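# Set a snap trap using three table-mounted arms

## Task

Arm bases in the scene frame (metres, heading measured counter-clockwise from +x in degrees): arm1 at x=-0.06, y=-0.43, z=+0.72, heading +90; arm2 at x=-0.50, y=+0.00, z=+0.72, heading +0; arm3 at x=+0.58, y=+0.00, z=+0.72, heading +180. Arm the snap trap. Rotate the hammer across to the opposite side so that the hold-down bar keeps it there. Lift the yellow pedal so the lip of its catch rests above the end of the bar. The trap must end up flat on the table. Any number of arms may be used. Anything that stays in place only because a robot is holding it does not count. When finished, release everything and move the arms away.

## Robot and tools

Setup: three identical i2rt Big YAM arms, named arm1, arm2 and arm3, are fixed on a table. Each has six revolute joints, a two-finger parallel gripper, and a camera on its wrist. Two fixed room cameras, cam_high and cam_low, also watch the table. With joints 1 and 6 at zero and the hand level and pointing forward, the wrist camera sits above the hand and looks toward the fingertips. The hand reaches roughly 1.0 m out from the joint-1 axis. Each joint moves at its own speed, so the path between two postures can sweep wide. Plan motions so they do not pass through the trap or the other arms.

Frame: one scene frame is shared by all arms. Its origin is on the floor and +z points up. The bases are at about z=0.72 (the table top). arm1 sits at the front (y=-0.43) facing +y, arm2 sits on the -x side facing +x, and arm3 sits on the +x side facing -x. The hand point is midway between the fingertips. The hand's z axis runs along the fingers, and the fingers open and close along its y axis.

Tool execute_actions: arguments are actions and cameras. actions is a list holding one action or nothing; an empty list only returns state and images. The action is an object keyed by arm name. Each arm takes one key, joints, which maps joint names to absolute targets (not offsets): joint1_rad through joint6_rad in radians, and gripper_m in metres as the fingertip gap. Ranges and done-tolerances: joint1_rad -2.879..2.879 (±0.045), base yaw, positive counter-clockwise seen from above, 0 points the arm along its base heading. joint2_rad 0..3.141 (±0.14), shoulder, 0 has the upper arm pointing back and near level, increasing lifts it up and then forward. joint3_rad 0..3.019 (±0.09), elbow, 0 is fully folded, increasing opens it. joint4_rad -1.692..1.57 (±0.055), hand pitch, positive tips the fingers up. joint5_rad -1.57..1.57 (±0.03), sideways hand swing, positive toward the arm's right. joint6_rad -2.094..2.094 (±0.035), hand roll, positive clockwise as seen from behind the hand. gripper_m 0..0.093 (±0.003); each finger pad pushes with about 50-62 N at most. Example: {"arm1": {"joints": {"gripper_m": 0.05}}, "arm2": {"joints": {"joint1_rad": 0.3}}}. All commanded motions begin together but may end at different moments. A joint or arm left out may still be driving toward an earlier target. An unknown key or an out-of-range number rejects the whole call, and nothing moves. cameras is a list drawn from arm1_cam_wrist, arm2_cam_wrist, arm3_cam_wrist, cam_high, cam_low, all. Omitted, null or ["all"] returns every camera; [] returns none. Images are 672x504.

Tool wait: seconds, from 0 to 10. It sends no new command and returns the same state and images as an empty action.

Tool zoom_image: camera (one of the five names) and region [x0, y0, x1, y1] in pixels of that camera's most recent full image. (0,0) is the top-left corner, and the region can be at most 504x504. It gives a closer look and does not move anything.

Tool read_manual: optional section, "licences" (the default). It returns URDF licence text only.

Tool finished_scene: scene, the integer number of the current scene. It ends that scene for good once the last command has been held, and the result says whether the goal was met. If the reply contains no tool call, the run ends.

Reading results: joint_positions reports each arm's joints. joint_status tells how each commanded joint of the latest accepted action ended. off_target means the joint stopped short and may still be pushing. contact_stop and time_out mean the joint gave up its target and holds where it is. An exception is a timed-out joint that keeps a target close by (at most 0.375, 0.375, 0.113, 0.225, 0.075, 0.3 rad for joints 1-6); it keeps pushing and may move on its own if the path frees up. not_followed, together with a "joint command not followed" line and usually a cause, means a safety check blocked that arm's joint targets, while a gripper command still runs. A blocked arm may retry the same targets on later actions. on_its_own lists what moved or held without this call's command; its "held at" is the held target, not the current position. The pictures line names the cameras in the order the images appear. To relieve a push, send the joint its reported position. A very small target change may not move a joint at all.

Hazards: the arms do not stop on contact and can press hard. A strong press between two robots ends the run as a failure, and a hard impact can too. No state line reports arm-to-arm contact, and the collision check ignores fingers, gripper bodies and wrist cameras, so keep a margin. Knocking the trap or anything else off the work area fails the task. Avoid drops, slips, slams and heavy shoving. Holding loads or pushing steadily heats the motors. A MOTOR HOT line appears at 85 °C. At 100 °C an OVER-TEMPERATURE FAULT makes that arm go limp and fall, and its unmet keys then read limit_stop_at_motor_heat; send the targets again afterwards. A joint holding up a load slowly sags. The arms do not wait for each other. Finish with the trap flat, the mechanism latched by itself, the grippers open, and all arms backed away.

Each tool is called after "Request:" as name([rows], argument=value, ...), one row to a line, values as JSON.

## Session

Request:
execute_actions(actions=[])

Scene clock: 0.00 s.
arm1.joint_positions: joint1_rad=-0.015 joint2_rad=+0.430 joint3_rad=+1.478 joint4_rad=-1.530 joint5_rad=+0.010 joint6_rad=-0.012 gripper_m=+0.095
arm1.joint_status: not commanded
arm1.hand: x=-0.0572 y=-0.3157 z=+1.2942 quat_wxyz=(-0.369, +0.609, -0.601, -0.364) (m; scene frame)
arm2.joint_positions: joint1_rad=+0.010 joint2_rad=+0.447 joint3_rad=+1.476 joint4_rad=-1.533 joint5_rad=+0.003 joint6_rad=-0.003 gripper_m=+0.095
arm2.joint_status: not commanded
arm2.hand: x=-0.3842 y=-0.0065 z=+1.3381 quat_wxyz=(-0.513, -0.009, -0.858, +0.005) (m; scene frame)
arm3.joint_positions: joint1_rad=+0.005 joint2_rad=+0.427 joint3_rad=+1.454 joint4_rad=-1.553 joint5_rad=-0.007 joint6_rad=-0.014 gripper_m=+0.095
arm3.joint_status: not commanded
arm3.hand: x=+0.4623 y=+0.0096 z=+1.3372 quat_wxyz=(-0.005, +0.868, -0.012, -0.497) (m; scene frame)
pictures: arm1_cam_wrist, arm2_cam_wrist, arm3_cam_wrist, cam_high, cam_low
Images, in order (width x height): arm1_cam_wrist 672x504, arm2_cam_wrist 672x504, arm3_cam_wrist 672x504, cam_high 672x504, cam_low 672x504.

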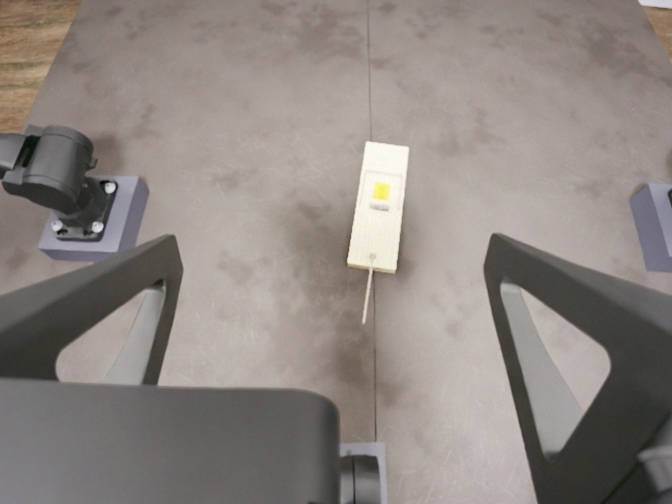

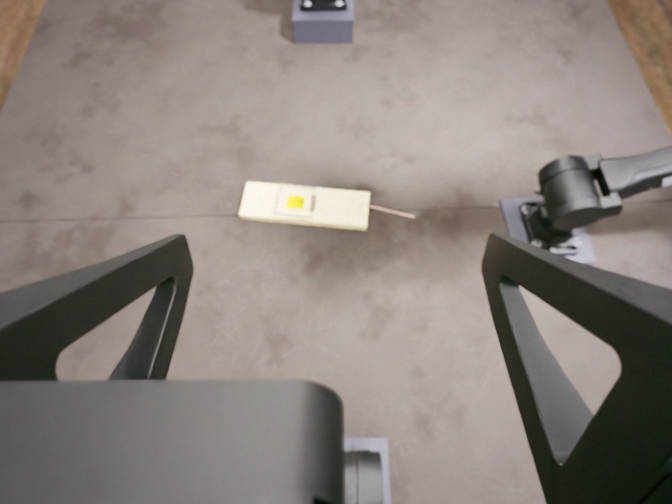

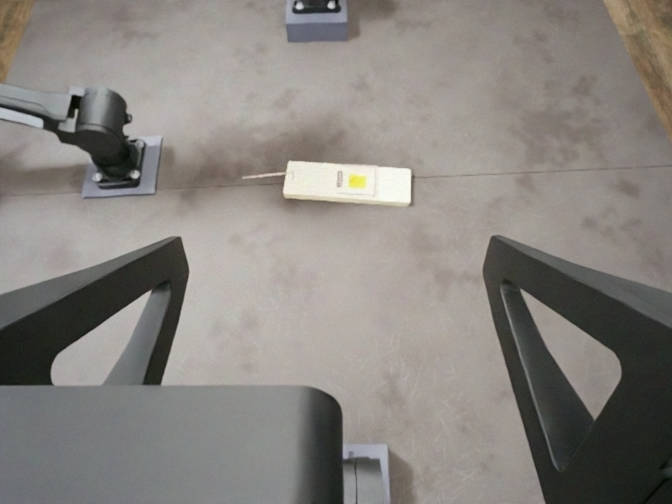

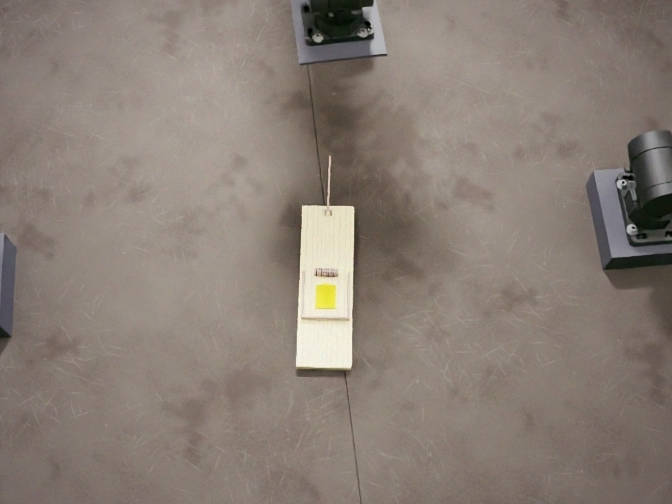

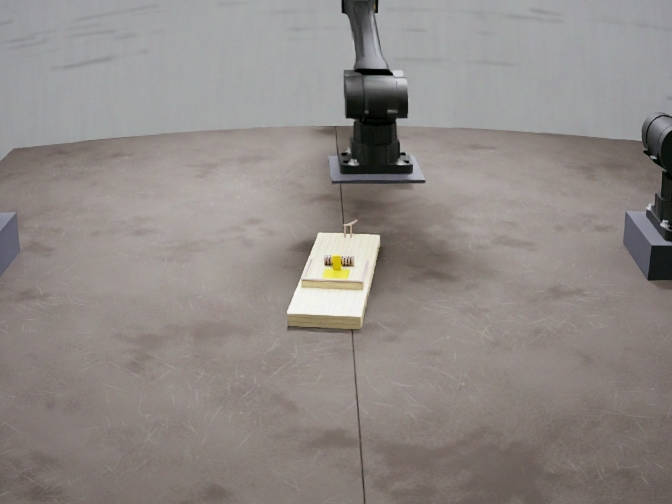

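Request:
execute_actions([
  {"arm1":{"joints":{"joint1_rad":-0.127,"joint2_rad":1.874,"joint3_rad":1.461,"joint4_rad":-1.158,"joint6_rad":-1.55,"gripper_m":0.022}},"arm2":{"joints":{"joint1_rad":-0.1,"joint2_rad":1.3,"joint3_rad":0.5,"joint4_rad":0.0,"joint6_rad":-1.2,"gripper_m":0}},"arm3":{"joints":{"joint1_rad":-0.24,"joint2_rad":1.4,"joint3_rad":0.7,"joint4_rad":0.0,"joint6_rad":1.2,"gripper_m":0}}},
], cameras=["arm1_cam_wrist"])

Request:
execute_actions([
  {"arm2":{"joints":{"joint2_rad":1.62,"joint3_rad":0.56,"joint4_rad":0.4}},"arm3":{"joints":{"joint2_rad":1.8,"joint3_rad":0.82,"joint4_rad":0.32}}},
])

Scene clock: 3.33 s.
arm1.joint_positions: joint1_rad=-0.122 joint2_rad=+1.879 joint3_rad=+1.456 joint4_rad=-1.168 joint5_rad=+0.010 joint6_rad=-1.533 gripper_m=+0.022
arm1.joint_status: all done
arm1.hand: x=-0.0044 y=+0.1118 z=+0.7950 quat_wxyz=(+0.010, +0.998, -0.068, +0.004) (m; scene frame)
arm2.joint_positions: joint1_rad=-0.092 joint2_rad=+1.300 joint3_rad=+0.492 joint4_rad=-0.021 joint5_rad=+0.003 joint6_rad=-1.184 gripper_m=+0.001
arm2.joint_status: all done
arm2.hand: x=-0.0880 y=-0.0521 z=+0.8330 quat_wxyz=(-0.292, +0.469, -0.803, +0.222) (m; scene frame)
arm3.joint_positions: joint1_rad=-0.235 joint2_rad=+1.385 joint3_rad=+0.696 joint4_rad=-0.018 joint5_rad=-0.007 joint6_rad=+1.192 gripper_m=+0.001
arm3.joint_status: all done
arm3.hand: x=+0.0983 y=+0.1386 z=+0.8944 quat_wxyz=(+0.190, +0.674, -0.611, -0.370) (m; scene frame)
pictures: arm1_cam_wrist
Images, in order (width x height): arm1_cam_wrist 672x504.

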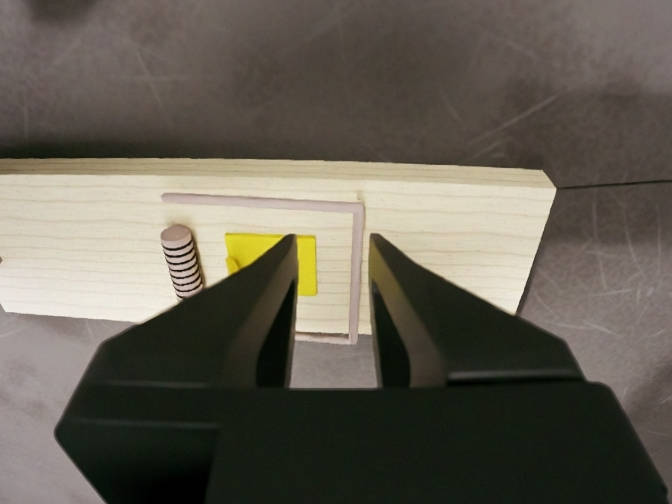

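Scene clock: 4.50 s.
arm1.joint_positions: joint1_rad=-0.122 joint2_rad=+1.879 joint3_rad=+1.456 joint4_rad=-1.168 joint5_rad=+0.010 joint6_rad=-1.534 gripper_m=+0.022
arm1.joint_status: not commanded
arm1.hand: x=-0.0044 y=+0.1118 z=+0.7950 quat_wxyz=(+0.010, +0.998, -0.067, +0.004) (m; scene frame)
arm2.joint_positions: joint1_rad=-0.092 joint2_rad=+1.629 joint3_rad=+0.529 joint4_rad=+0.378 joint5_rad=+0.003 joint6_rad=-1.185 gripper_m=+0.001
arm2.joint_status: all done
arm2.hand: x=-0.0342 y=-0.0584 z=+0.7791 quat_wxyz=(-0.331, +0.459, -0.785, +0.252) (m; scene frame)
arm3.joint_positions: joint1_rad=-0.235 joint2_rad=+1.803 joint3_rad=+0.793 joint4_rad=+0.302 joint5_rad=-0.007 joint6_rad=+1.193 gripper_m=+0.001
arm3.joint_status: all done
arm3.hand: x=+0.0369 y=+0.1551 z=+0.7808 quat_wxyz=(+0.190, +0.674, -0.611, -0.369) (m; scene frame)
pictures: arm1_cam_wrist, arm2_cam_wrist, arm3_cam_wrist, cam_high, cam_low
Images, in order (width x height): arm1_cam_wrist 672x504, arm2_cam_wrist 672x504, arm3_cam_wrist 672x504, cam_high 672x504, cam_low 672x504.

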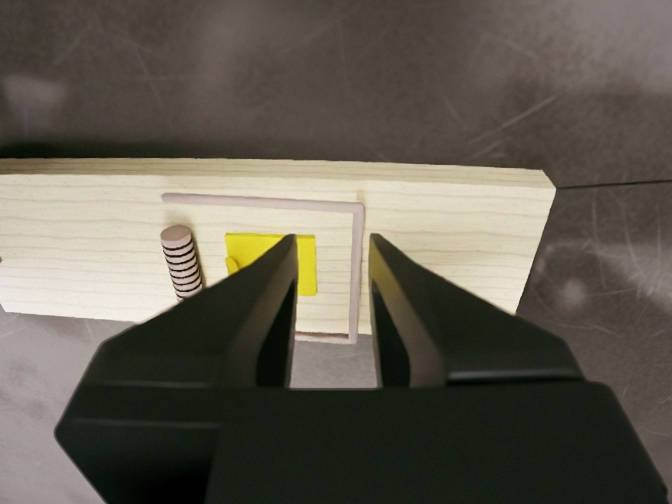

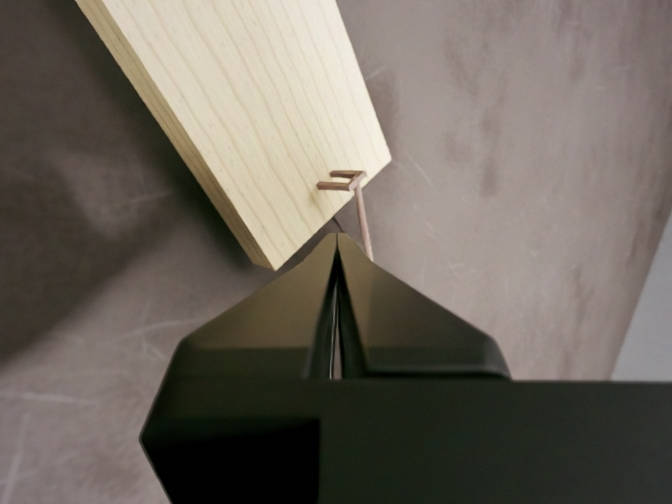

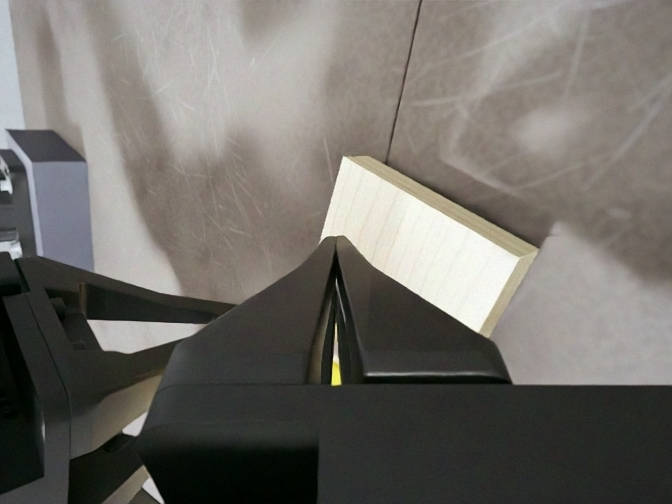

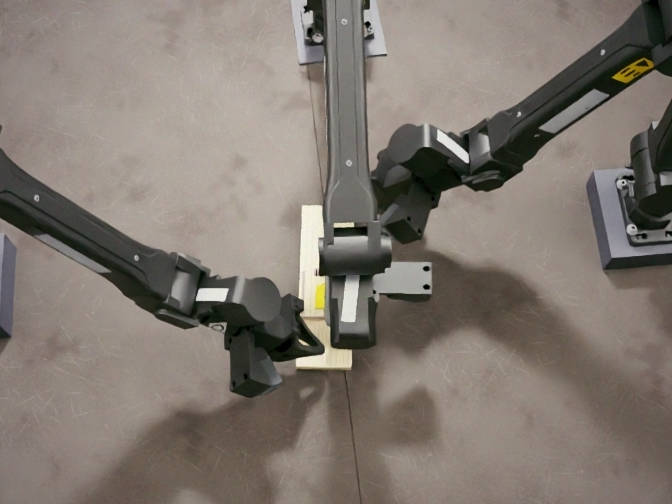

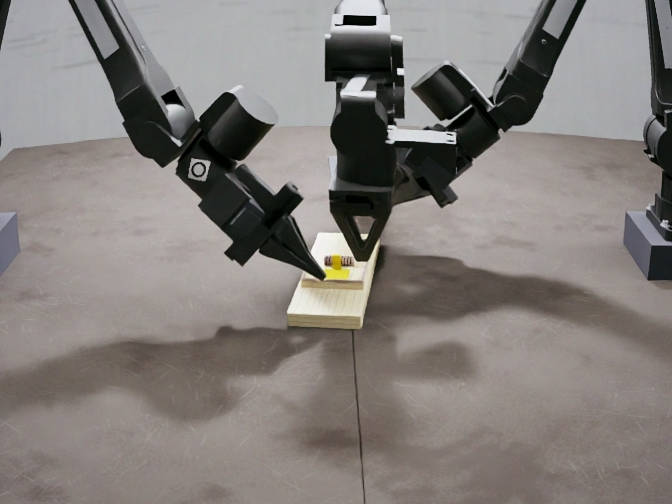

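Request:
execute_actions([
  {"arm1":{"joints":{"joint1_rad":-0.177,"joint2_rad":1.915,"joint3_rad":1.50,"joint4_rad":-1.12}},"arm2":{"joints":{"joint1_rad":-0.05,"joint2_rad":1.71,"joint3_rad":0.61,"joint4_rad":0.47}},"arm3":{"joints":{"joint1_rad":-0.28,"joint2_rad":1.83}}},
])

Scene clock: 5.90 s.
arm1.joint_positions: joint1_rad=-0.178 joint2_rad=+1.903 joint3_rad=+1.456 joint4_rad=-1.133 joint5_rad=+0.009 joint6_rad=-1.539 gripper_m=+0.022
arm1.joint_status: all done
arm1.hand: x=+0.0268 y=+0.1148 z=+0.7823 quat_wxyz=(+0.005, +0.996, -0.093, +0.003) (m; scene frame)
arm2.joint_positions: joint1_rad=-0.057 joint2_rad=+1.712 joint3_rad=+0.587 joint4_rad=+0.449 joint5_rad=+0.003 joint6_rad=-1.185 gripper_m=+0.001
arm2.joint_status: all done
arm2.hand: x=-0.0030 y=-0.0442 z=+0.7753 quat_wxyz=(-0.353, +0.468, -0.768, +0.259) (m; scene frame)
arm3.joint_positions: joint1_rad=-0.280 joint2_rad=+1.808 joint3_rad=+0.793 joint4_rad=+0.302 joint5_rad=-0.008 joint6_rad=+1.192 gripper_m=+0.001
arm3.joint_status: all done
arm3.hand: x=+0.0451 y=+0.1790 z=+0.7779 quat_wxyz=(+0.180, +0.661, -0.627, -0.371) (m; scene frame)
pictures: arm1_cam_wrist, arm2_cam_wrist, arm3_cam_wrist, cam_high, cam_low
Images, in order (width x height): arm1_cam_wrist 672x504, arm2_cam_wrist 672x504, arm3_cam_wrist 672x504, cam_high 672x504, cam_low 672x504.

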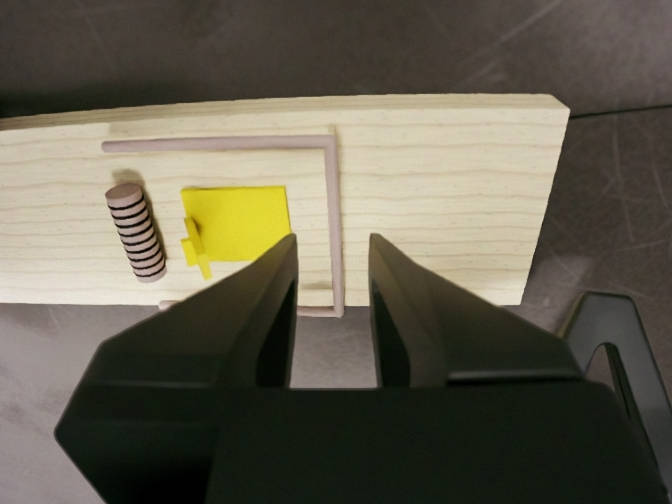

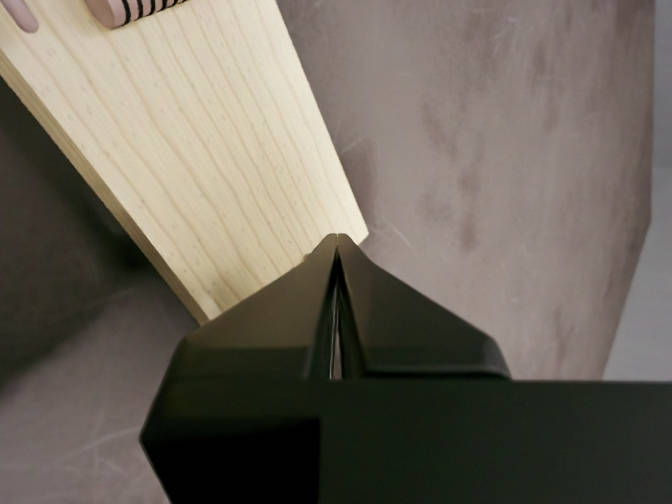

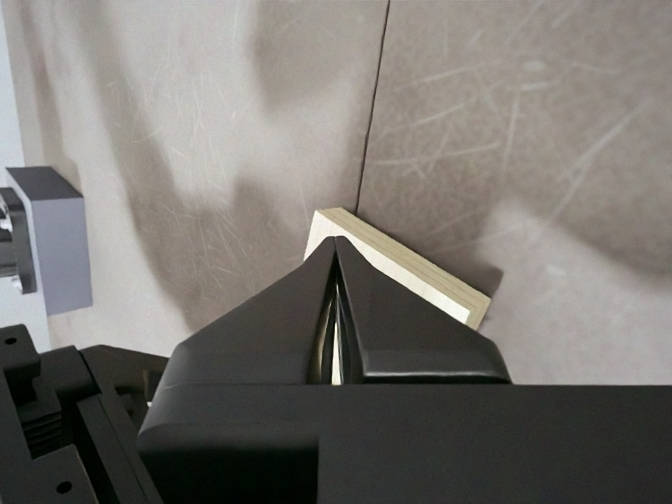

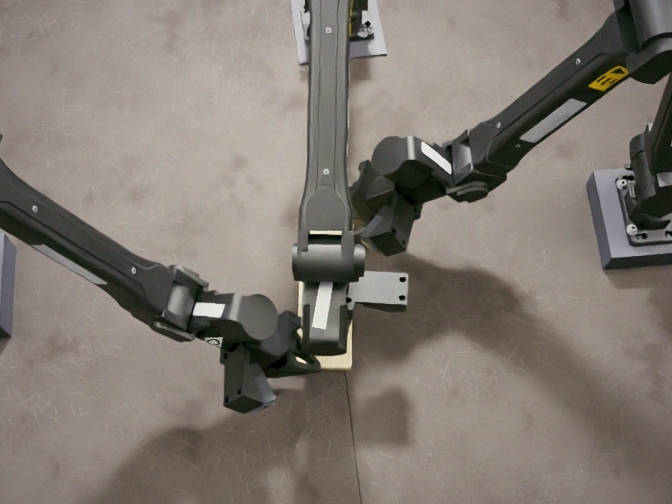

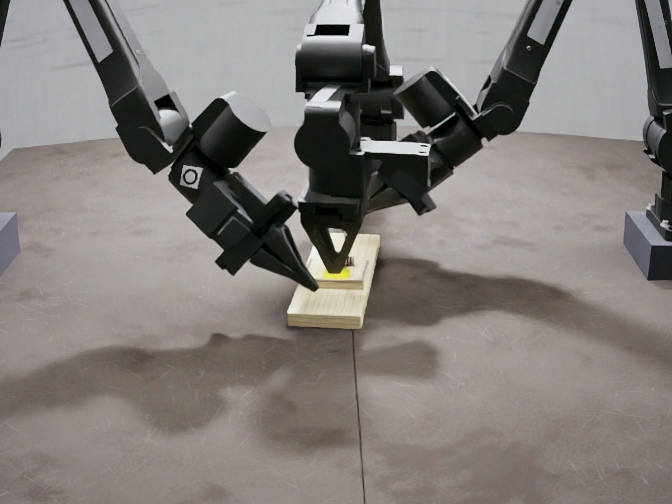

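Request:
execute_actions([
  {"arm1":{"joints":{"joint2_rad":1.955,"joint3_rad":1.47,"joint4_rad":-1.095}},"arm2":{"joints":{"joint1_rad":-0.035,"joint2_rad":1.85}},"arm3":{"joints":{"joint1_rad":-0.25,"joint2_rad":1.95}}},
])

Scene clock: 7.07 s.
arm1.joint_positions: joint1_rad=-0.172 joint2_rad=+1.947 joint3_rad=+1.456 joint4_rad=-1.112 joint5_rad=+0.006 joint6_rad=-1.541 gripper_m=+0.022
arm1.joint_status: all done
arm1.hand: x=+0.0231 y=+0.1168 z=+0.7590 quat_wxyz=(+0.016, +0.996, -0.089, +0.000) (m; scene frame)
arm2.joint_positions: joint1_rad=-0.045 joint2_rad=+1.803 joint3_rad=+0.611 joint4_rad=+0.484 joint5_rad=+0.008 joint6_rad=-1.188 gripper_m=+0.001
arm2.joint_status: all done
arm2.hand: x=+0.0021 y=-0.0397 z=+0.7465 quat_wxyz=(-0.341, +0.476, -0.771, +0.251) (m; scene frame)
arm3.joint_positions: joint1_rad=-0.257 joint2_rad=+1.886 joint3_rad=+0.808 joint4_rad=+0.331 joint5_rad=-0.005 joint6_rad=+1.194 gripper_m=+0.001
arm3.joint_status: all done
arm3.hand: x=+0.0406 y=+0.1667 z=+0.7467 quat_wxyz=(+0.177, +0.673, -0.625, -0.355) (m; scene frame)
pictures: arm1_cam_wrist, arm2_cam_wrist, arm3_cam_wrist, cam_high, cam_low
Images, in order (width x height): arm1_cam_wrist 672x504, arm2_cam_wrist 672x504, arm3_cam_wrist 672x504, cam_high 672x504, cam_low 672x504.

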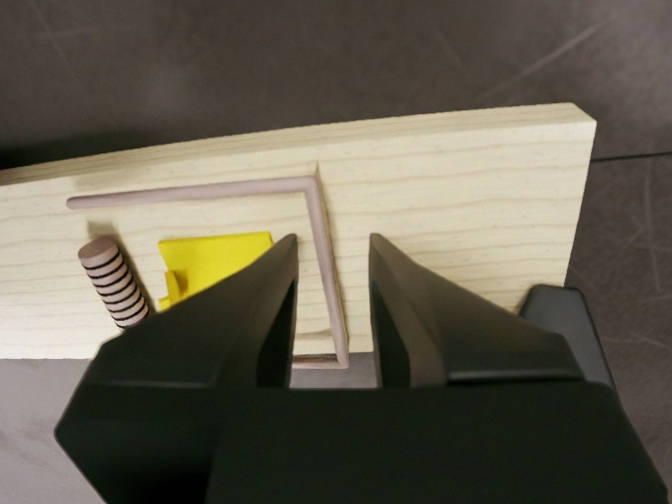

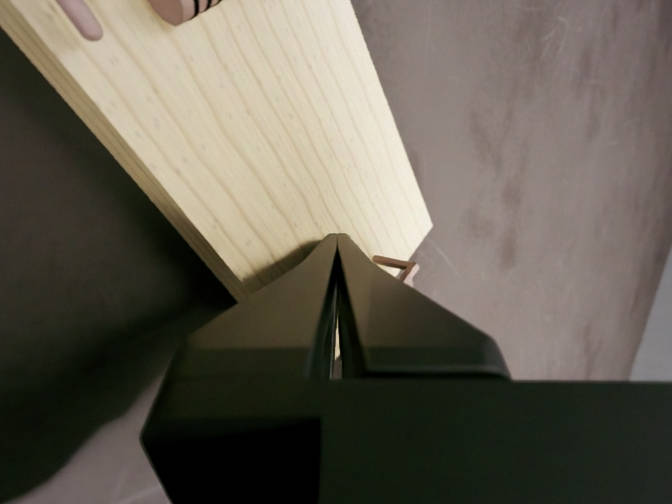

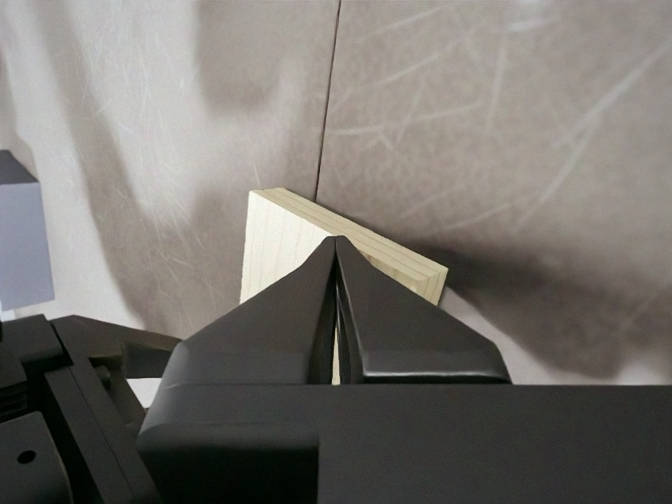

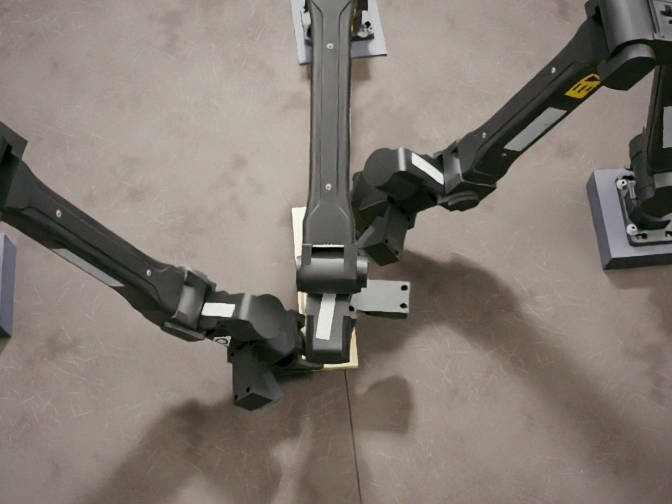

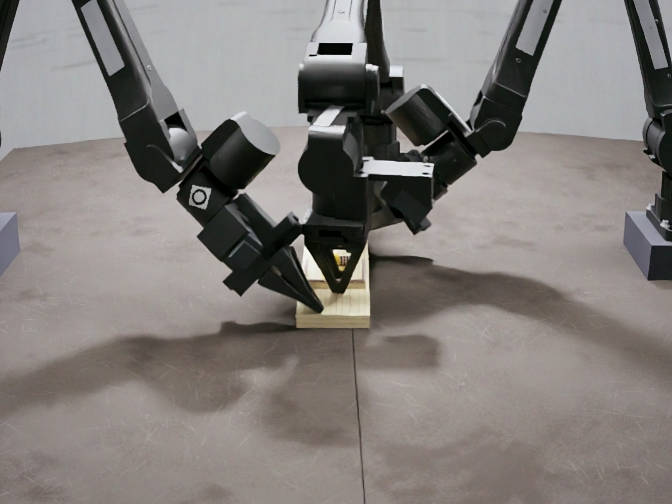

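Request:
execute_actions([
  {"arm1":{"joints":{"joint1_rad":-0.165,"joint2_rad":1.965,"joint4_rad":-1.12,"joint6_rad":-1.67}}},
], cameras=[])

Request:
execute_actions([
  {"arm1":{"joints":{"gripper_m":0.0}}},
], cameras=["arm1_cam_wrist","cam_low"])

Scene clock: 8.47 s.
arm1.joint_positions: joint1_rad=-0.172 joint2_rad=+1.947 joint3_rad=+1.456 joint4_rad=-1.112 joint5_rad=+0.007 joint6_rad=-1.653 gripper_m=+0.022
arm1.joint_status: all done
arm1.hand: x=+0.0230 y=+0.1168 z=+0.7590 quat_wxyz=(+0.016, +0.999, -0.033, +0.000) (m; scene frame)
arm2.joint_positions: joint1_rad=-0.045 joint2_rad=+1.803 joint3_rad=+0.611 joint4_rad=+0.484 joint5_rad=+0.008 joint6_rad=-1.188 gripper_m=+0.001
arm2.joint_status: not commanded
arm2.hand: x=+0.0021 y=-0.0397 z=+0.7465 quat_wxyz=(-0.341, +0.476, -0.771, +0.251) (m; scene frame)
arm3.joint_positions: joint1_rad=-0.257 joint2_rad=+1.886 joint3_rad=+0.808 joint4_rad=+0.331 joint5_rad=-0.005 joint6_rad=+1.195 gripper_m=+0.001
arm3.joint_status: not commanded
arm3.hand: x=+0.0406 y=+0.1667 z=+0.7467 quat_wxyz=(+0.177, +0.672, -0.625, -0.355) (m; scene frame)
pictures: none
No camera images: the call's "cameras" was empty. Leave "cameras" out to get every camera's image.

Scene clock: 9.00 s.
arm1.joint_positions: joint1_rad=-0.172 joint2_rad=+1.948 joint3_rad=+1.456 joint4_rad=-1.117 joint5_rad=+0.008 joint6_rad=-1.661 gripper_m=+0.003
arm1.joint_status: all done
arm1.hand: x=+0.0229 y=+0.1155 z=+0.7584 quat_wxyz=(+0.019, +0.999, -0.029, +0.000) (m; scene frame)
arm2.joint_positions: joint1_rad=-0.045 joint2_rad=+1.803 joint3_rad=+0.611 joint4_rad=+0.484 joint5_rad=+0.007 joint6_rad=-1.188 gripper_m=+0.001
arm2.joint_status: not commanded
arm2.hand: x=+0.0021 y=-0.0395 z=+0.7465 quat_wxyz=(-0.341, +0.476, -0.771, +0.250) (m; scene frame)
arm3.joint_positions: joint1_rad=-0.257 joint2_rad=+1.887 joint3_rad=+0.808 joint4_rad=+0.331 joint5_rad=-0.004 joint6_rad=+1.195 gripper_m=+0.001
arm3.joint_status: not commanded
arm3.hand: x=+0.0405 y=+0.1669 z=+0.7467 quat_wxyz=(+0.177, +0.672, -0.625, -0.355) (m; scene frame)
pictures: arm1_cam_wrist, cam_low
Images, in order (width x height): arm1_cam_wrist 672x504, cam_low 672x504.

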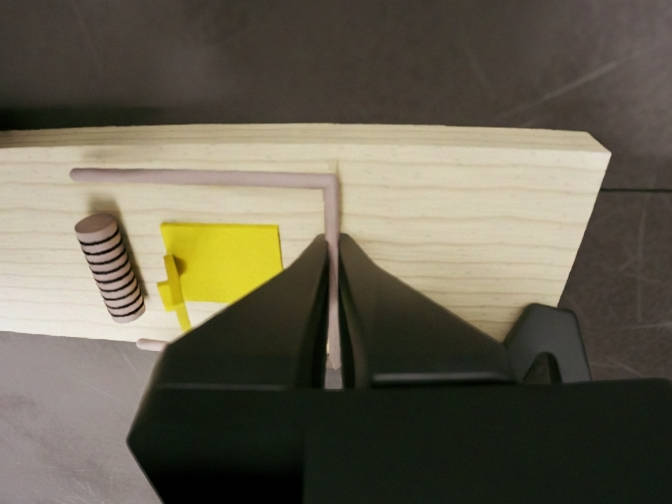

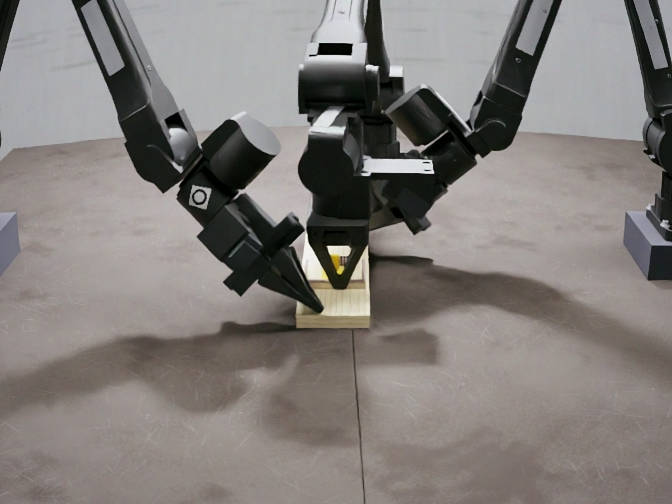

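Request:
execute_actions([
  {"arm1":{"joints":{"joint2_rad":1.79,"joint3_rad":1.45,"joint4_rad":-1.15,"gripper_m":0.002}}},
], cameras=["cam_low"])

Request:
execute_actions([
  {"arm1":{"joints":{"joint1_rad":-0.18,"joint2_rad":1.71,"joint3_rad":1.37,"joint4_rad":-1.19}}},
], cameras=["cam_low","cam_high"])

Scene clock: 10.50 s.
arm1.joint_positions: joint1_rad=-0.162 joint2_rad=+1.922 joint3_rad=+1.436 joint4_rad=-1.119 joint5_rad=+0.008 joint6_rad=-1.675 gripper_m=+0.003
arm1.joint_status: all done
arm1.hand: x=+0.0168 y=+0.1097 z=+0.7655 quat_wxyz=(+0.017, +1.000, -0.017, +0.000) (m; scene frame)
arm2.joint_positions: joint1_rad=-0.045 joint2_rad=+1.803 joint3_rad=+0.611 joint4_rad=+0.488 joint5_rad=+0.020 joint6_rad=-1.189 gripper_m=+0.001
arm2.joint_status: not commanded
arm2.hand: x=+0.0025 y=-0.0417 z=+0.7472 quat_wxyz=(-0.339, +0.474, -0.772, +0.256) (m; scene frame)
arm3.joint_positions: joint1_rad=-0.248 joint2_rad=+1.887 joint3_rad=+0.818 joint4_rad=+0.339 joint5_rad=-0.012 joint6_rad=+1.195 gripper_m=+0.001
arm3.joint_status: not commanded
arm3.hand: x=+0.0324 y=+0.1626 z=+0.7519 quat_wxyz=(+0.185, +0.673, -0.618, -0.361) (m; scene frame)
pictures: cam_low
Images, in order (width x height): cam_low 672x504.

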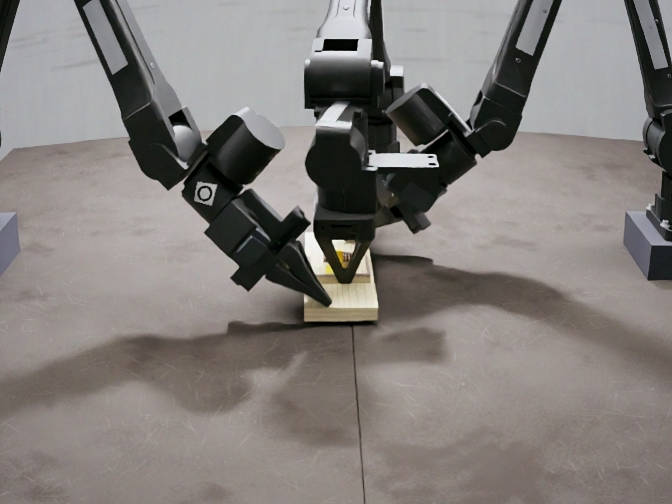

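Scene clock: 12.27 s.
arm1.joint_positions: joint1_rad=-0.165 joint2_rad=+1.872 joint3_rad=+1.363 joint4_rad=-1.118 joint5_rad=-0.001 joint6_rad=-1.690 gripper_m=+0.003
arm1.joint_status: joint2_rad time_out (moved -0.050 of -0.212); joint4_rad time_out (moved +0.001 of -0.071); the others done
arm1.on_its_own: joint2_rad reads +1.872 and still pushes toward +1.710 since a time_out; joint4_rad reads -1.118 and still pushes toward -1.190 since a time_out
arm1.hand: x=+0.0132 y=+0.0836 z=+0.7676 quat_wxyz=(+0.028, +1.000, -0.010, -0.005) (m; scene frame)
arm2.joint_positions: joint1_rad=-0.060 joint2_rad=+1.803 joint3_rad=+0.616 joint4_rad=+0.492 joint5_rad=+0.019 joint6_rad=-1.191 gripper_m=+0.001
arm2.joint_status: not commanded
arm2.hand: x=+0.0050 y=-0.0490 z=+0.7497 quat_wxyz=(-0.340, +0.468, -0.773, +0.261) (m; scene frame)
arm3.joint_positions: joint1_rad=-0.220 joint2_rad=+1.886 joint3_rad=+0.820 joint4_rad=+0.344 joint5_rad=-0.028 joint6_rad=+1.198 gripper_m=+0.001
arm3.joint_status: not commanded
arm3.hand: x=+0.0256 y=+0.1450 z=+0.7540 quat_wxyz=(+0.199, +0.682, -0.606, -0.357) (m; scene frame)
pictures: cam_high, cam_low
Images, in order (width x height): cam_high 672x504, cam_low 672x504.

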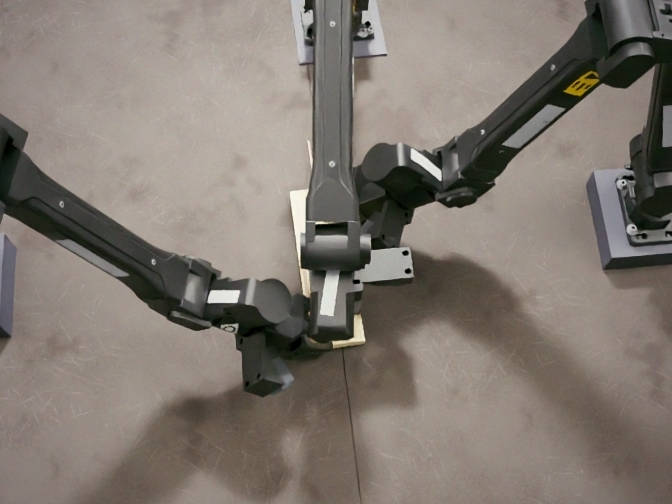

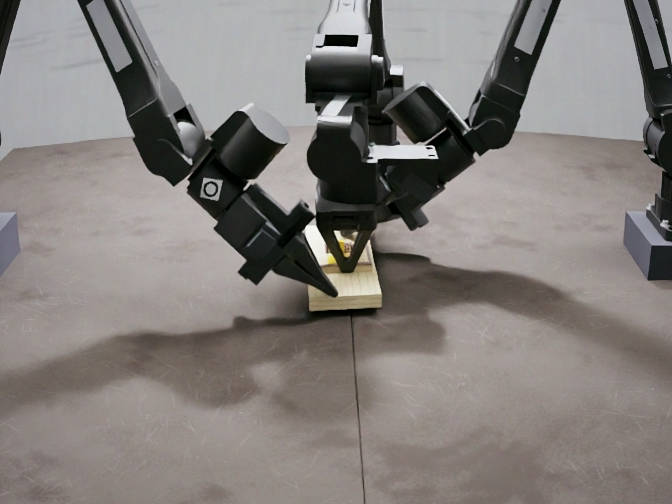

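Request:
execute_actions([
  {"arm1":{"joints":{"joint1_rad":-0.16,"joint2_rad":1.72,"joint3_rad":1.46,"joint4_rad":-1.16}},"arm3":{"joints":{"joint1_rad":-0.23,"joint2_rad":2.03,"joint3_rad":0.77,"joint4_rad":0.29}},"arm2":{"joints":{"joint2_rad":1.9,"joint3_rad":0.58}}},
])

Scene clock: 14.47 s.
arm1.joint_positions: joint1_rad=-0.164 joint2_rad=+1.813 joint3_rad=+1.363 joint4_rad=-1.158 joint5_rad=+0.016 joint6_rad=-1.690 gripper_m=+0.003
arm1.joint_status: joint3_rad time_out (moved +0.000 of +0.097); the others done
arm1.on_its_own: joint3_rad reads +1.363 and still pushes toward +1.460 since a time_out
arm1.hand: x=+0.0147 y=+0.0780 z=+0.7971 quat_wxyz=(+0.019, +1.000, -0.010, +0.004) (m; scene frame)
arm2.joint_positions: joint1_rad=-0.052 joint2_rad=+1.819 joint3_rad=+0.614 joint4_rad=+0.511 joint5_rad=+0.012 joint6_rad=-1.191 gripper_m=+0.001
arm2.joint_status: all done
arm2.hand: x=+0.0050 y=-0.0438 z=+0.7448 quat_wxyz=(-0.344, +0.472, -0.770, +0.257) (m; scene frame)
arm3.joint_positions: joint1_rad=-0.224 joint2_rad=+1.905 joint3_rad=+0.820 joint4_rad=+0.346 joint5_rad=-0.010 joint6_rad=+1.200 gripper_m=+0.001
arm3.joint_status: joint4_rad off_target (ended at +0.346, target +0.290); the others done
arm3.hand: x=+0.0301 y=+0.1494 z=+0.7434 quat_wxyz=(+0.188, +0.680, -0.614, -0.354) (m; scene frame)
pictures: arm1_cam_wrist, arm2_cam_wrist, arm3_cam_wrist, cam_high, cam_low
Images, in order (width x height): arm1_cam_wrist 672x504, arm2_cam_wrist 672x504, arm3_cam_wrist 672x504, cam_high 672x504, cam_low 672x504.

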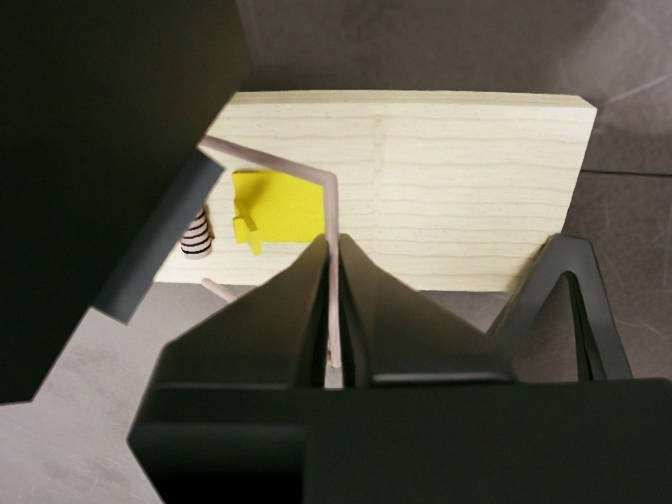

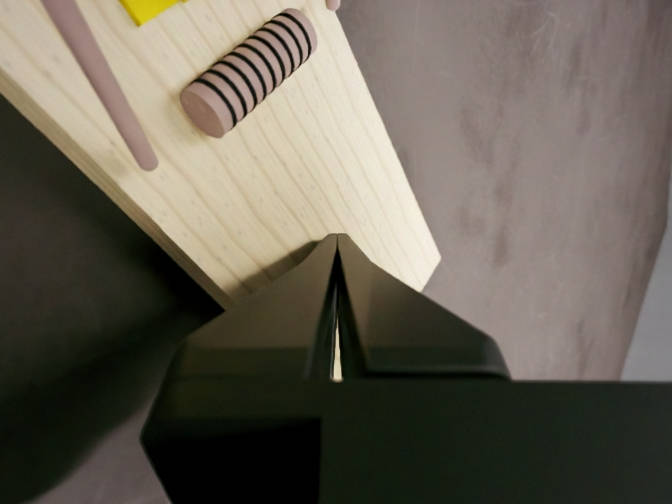

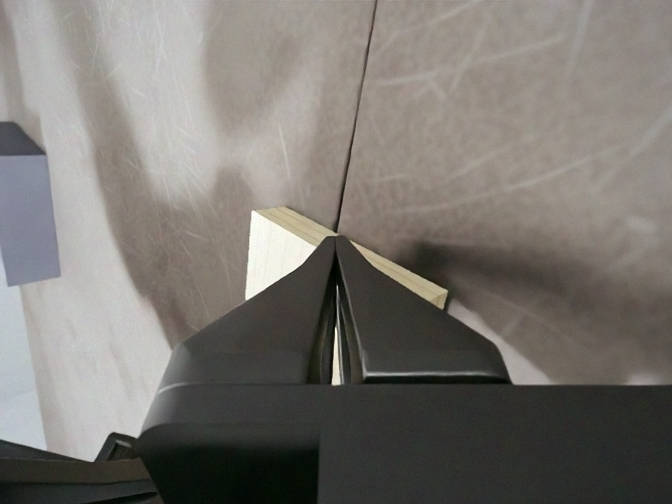

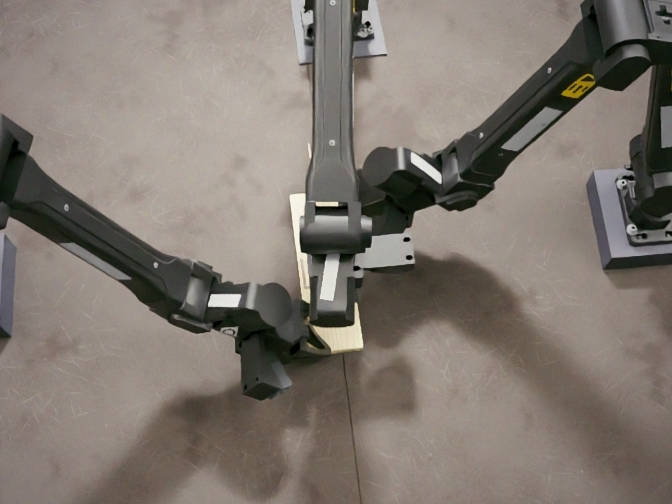

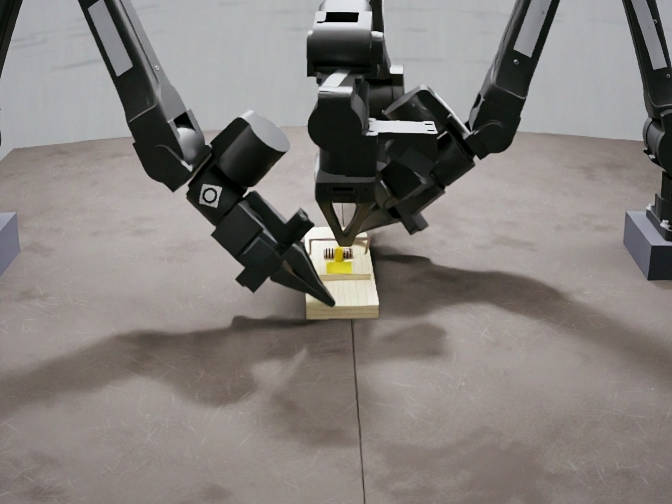

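Request:
execute_actions([
  {"arm2":{"joints":{"joint1_rad":-0.15,"joint2_rad":1.55,"joint3_rad":0.35}}},
], cameras=["cam_low"])

Request:
execute_actions([
  {"arm1":{"joints":{"joint1_rad":-0.175,"joint2_rad":1.64,"joint3_rad":1.31,"joint4_rad":-1.19}},"arm2":{"joints":{"joint2_rad":1.3,"joint3_rad":0.1,"joint6_rad":1.2}}},
], cameras=["cam_low","cam_high","arm1_cam_wrist"])

Scene clock: 15.97 s.
arm1.joint_positions: joint1_rad=-0.159 joint2_rad=+1.783 joint3_rad=+1.395 joint4_rad=-1.151 joint5_rad=+0.010 joint6_rad=-1.675 gripper_m=+0.003
arm1.joint_status: not commanded
arm1.hand: x=+0.0133 y=+0.0941 z=+0.8229 quat_wxyz=(-0.015, +1.000, -0.015, +0.005) (m; scene frame)
arm2.joint_positions: joint1_rad=-0.152 joint2_rad=+1.554 joint3_rad=+0.329 joint4_rad=+0.471 joint5_rad=+0.003 joint6_rad=-1.191 gripper_m=+0.001
arm2.joint_status: all done
arm2.hand: x=-0.1145 y=-0.0716 z=+0.7588 quat_wxyz=(-0.311, +0.441, -0.803, +0.253) (m; scene frame)
arm3.joint_positions: joint1_rad=-0.221 joint2_rad=+1.906 joint3_rad=+0.820 joint4_rad=+0.346 joint5_rad=-0.016 joint6_rad=+1.200 gripper_m=+0.001
arm3.joint_status: not commanded
arm3.hand: x=+0.0294 y=+0.1470 z=+0.7434 quat_wxyz=(+0.191, +0.682, -0.612, -0.352) (m; scene frame)
pictures: cam_low
Images, in order (width x height): cam_low 672x504.

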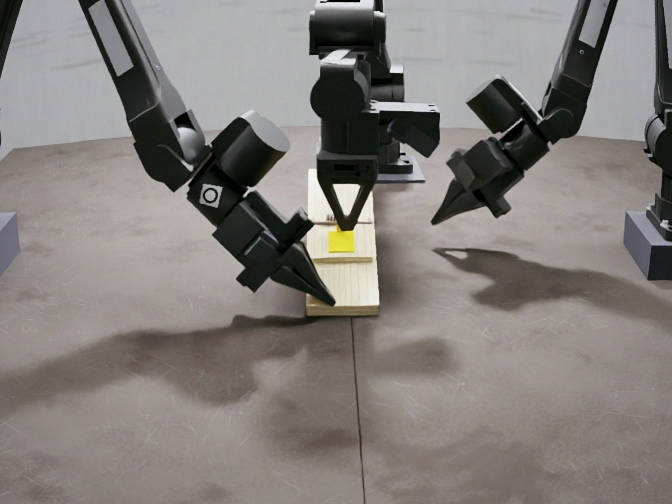

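Scene clock: 18.47 s.
arm1.joint_positions: joint1_rad=-0.169 joint2_rad=+1.660 joint3_rad=+1.308 joint4_rad=-1.182 joint5_rad=+0.008 joint6_rad=-1.673 gripper_m=+0.003
arm1.joint_status: all done
arm1.hand: x=+0.0129 y=+0.0552 z=+0.8514 quat_wxyz=(-0.018, +1.000, -0.021, +0.005) (m; scene frame)
arm2.joint_positions: joint1_rad=-0.152 joint2_rad=+1.306 joint3_rad=+0.088 joint4_rad=+0.471 joint5_rad=+0.003 joint6_rad=+1.184 gripper_m=+0.001
arm2.joint_status: all done
arm2.hand: x=-0.2041 y=-0.0552 z=+0.7640 quat_wxyz=(-0.354, -0.579, -0.708, -0.196) (m; scene frame)
arm3.joint_positions: joint1_rad=-0.225 joint2_rad=+1.927 joint3_rad=+0.814 joint4_rad=+0.344 joint5_rad=-0.011 joint6_rad=+1.205 gripper_m=+0.001
arm3.joint_status: not commanded
arm3.hand: x=+0.0371 y=+0.1482 z=+0.7292 quat_wxyz=(+0.183, +0.683, -0.620, -0.341) (m; scene frame)
pictures: arm1_cam_wrist, cam_high, cam_low
Images, in order (width x height): arm1_cam_wrist 672x504, cam_high 672x504, cam_low 672x504.

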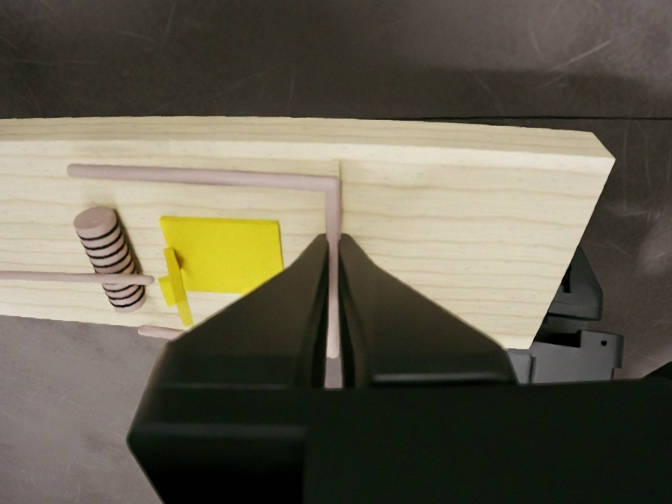

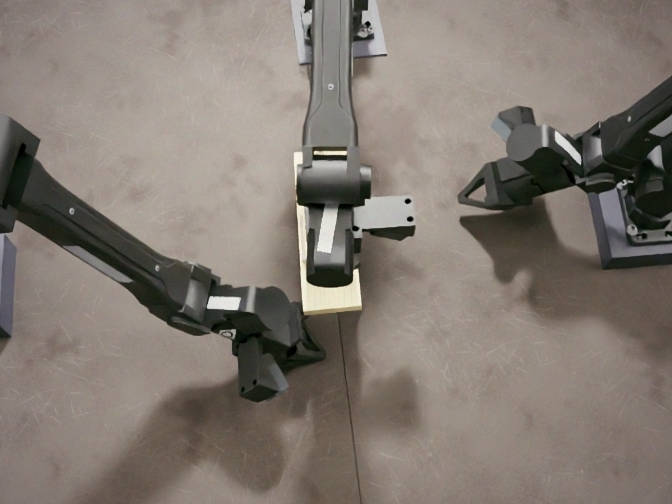

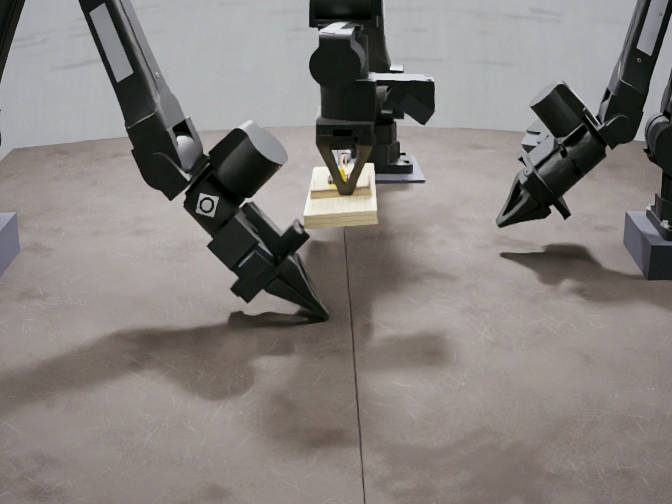

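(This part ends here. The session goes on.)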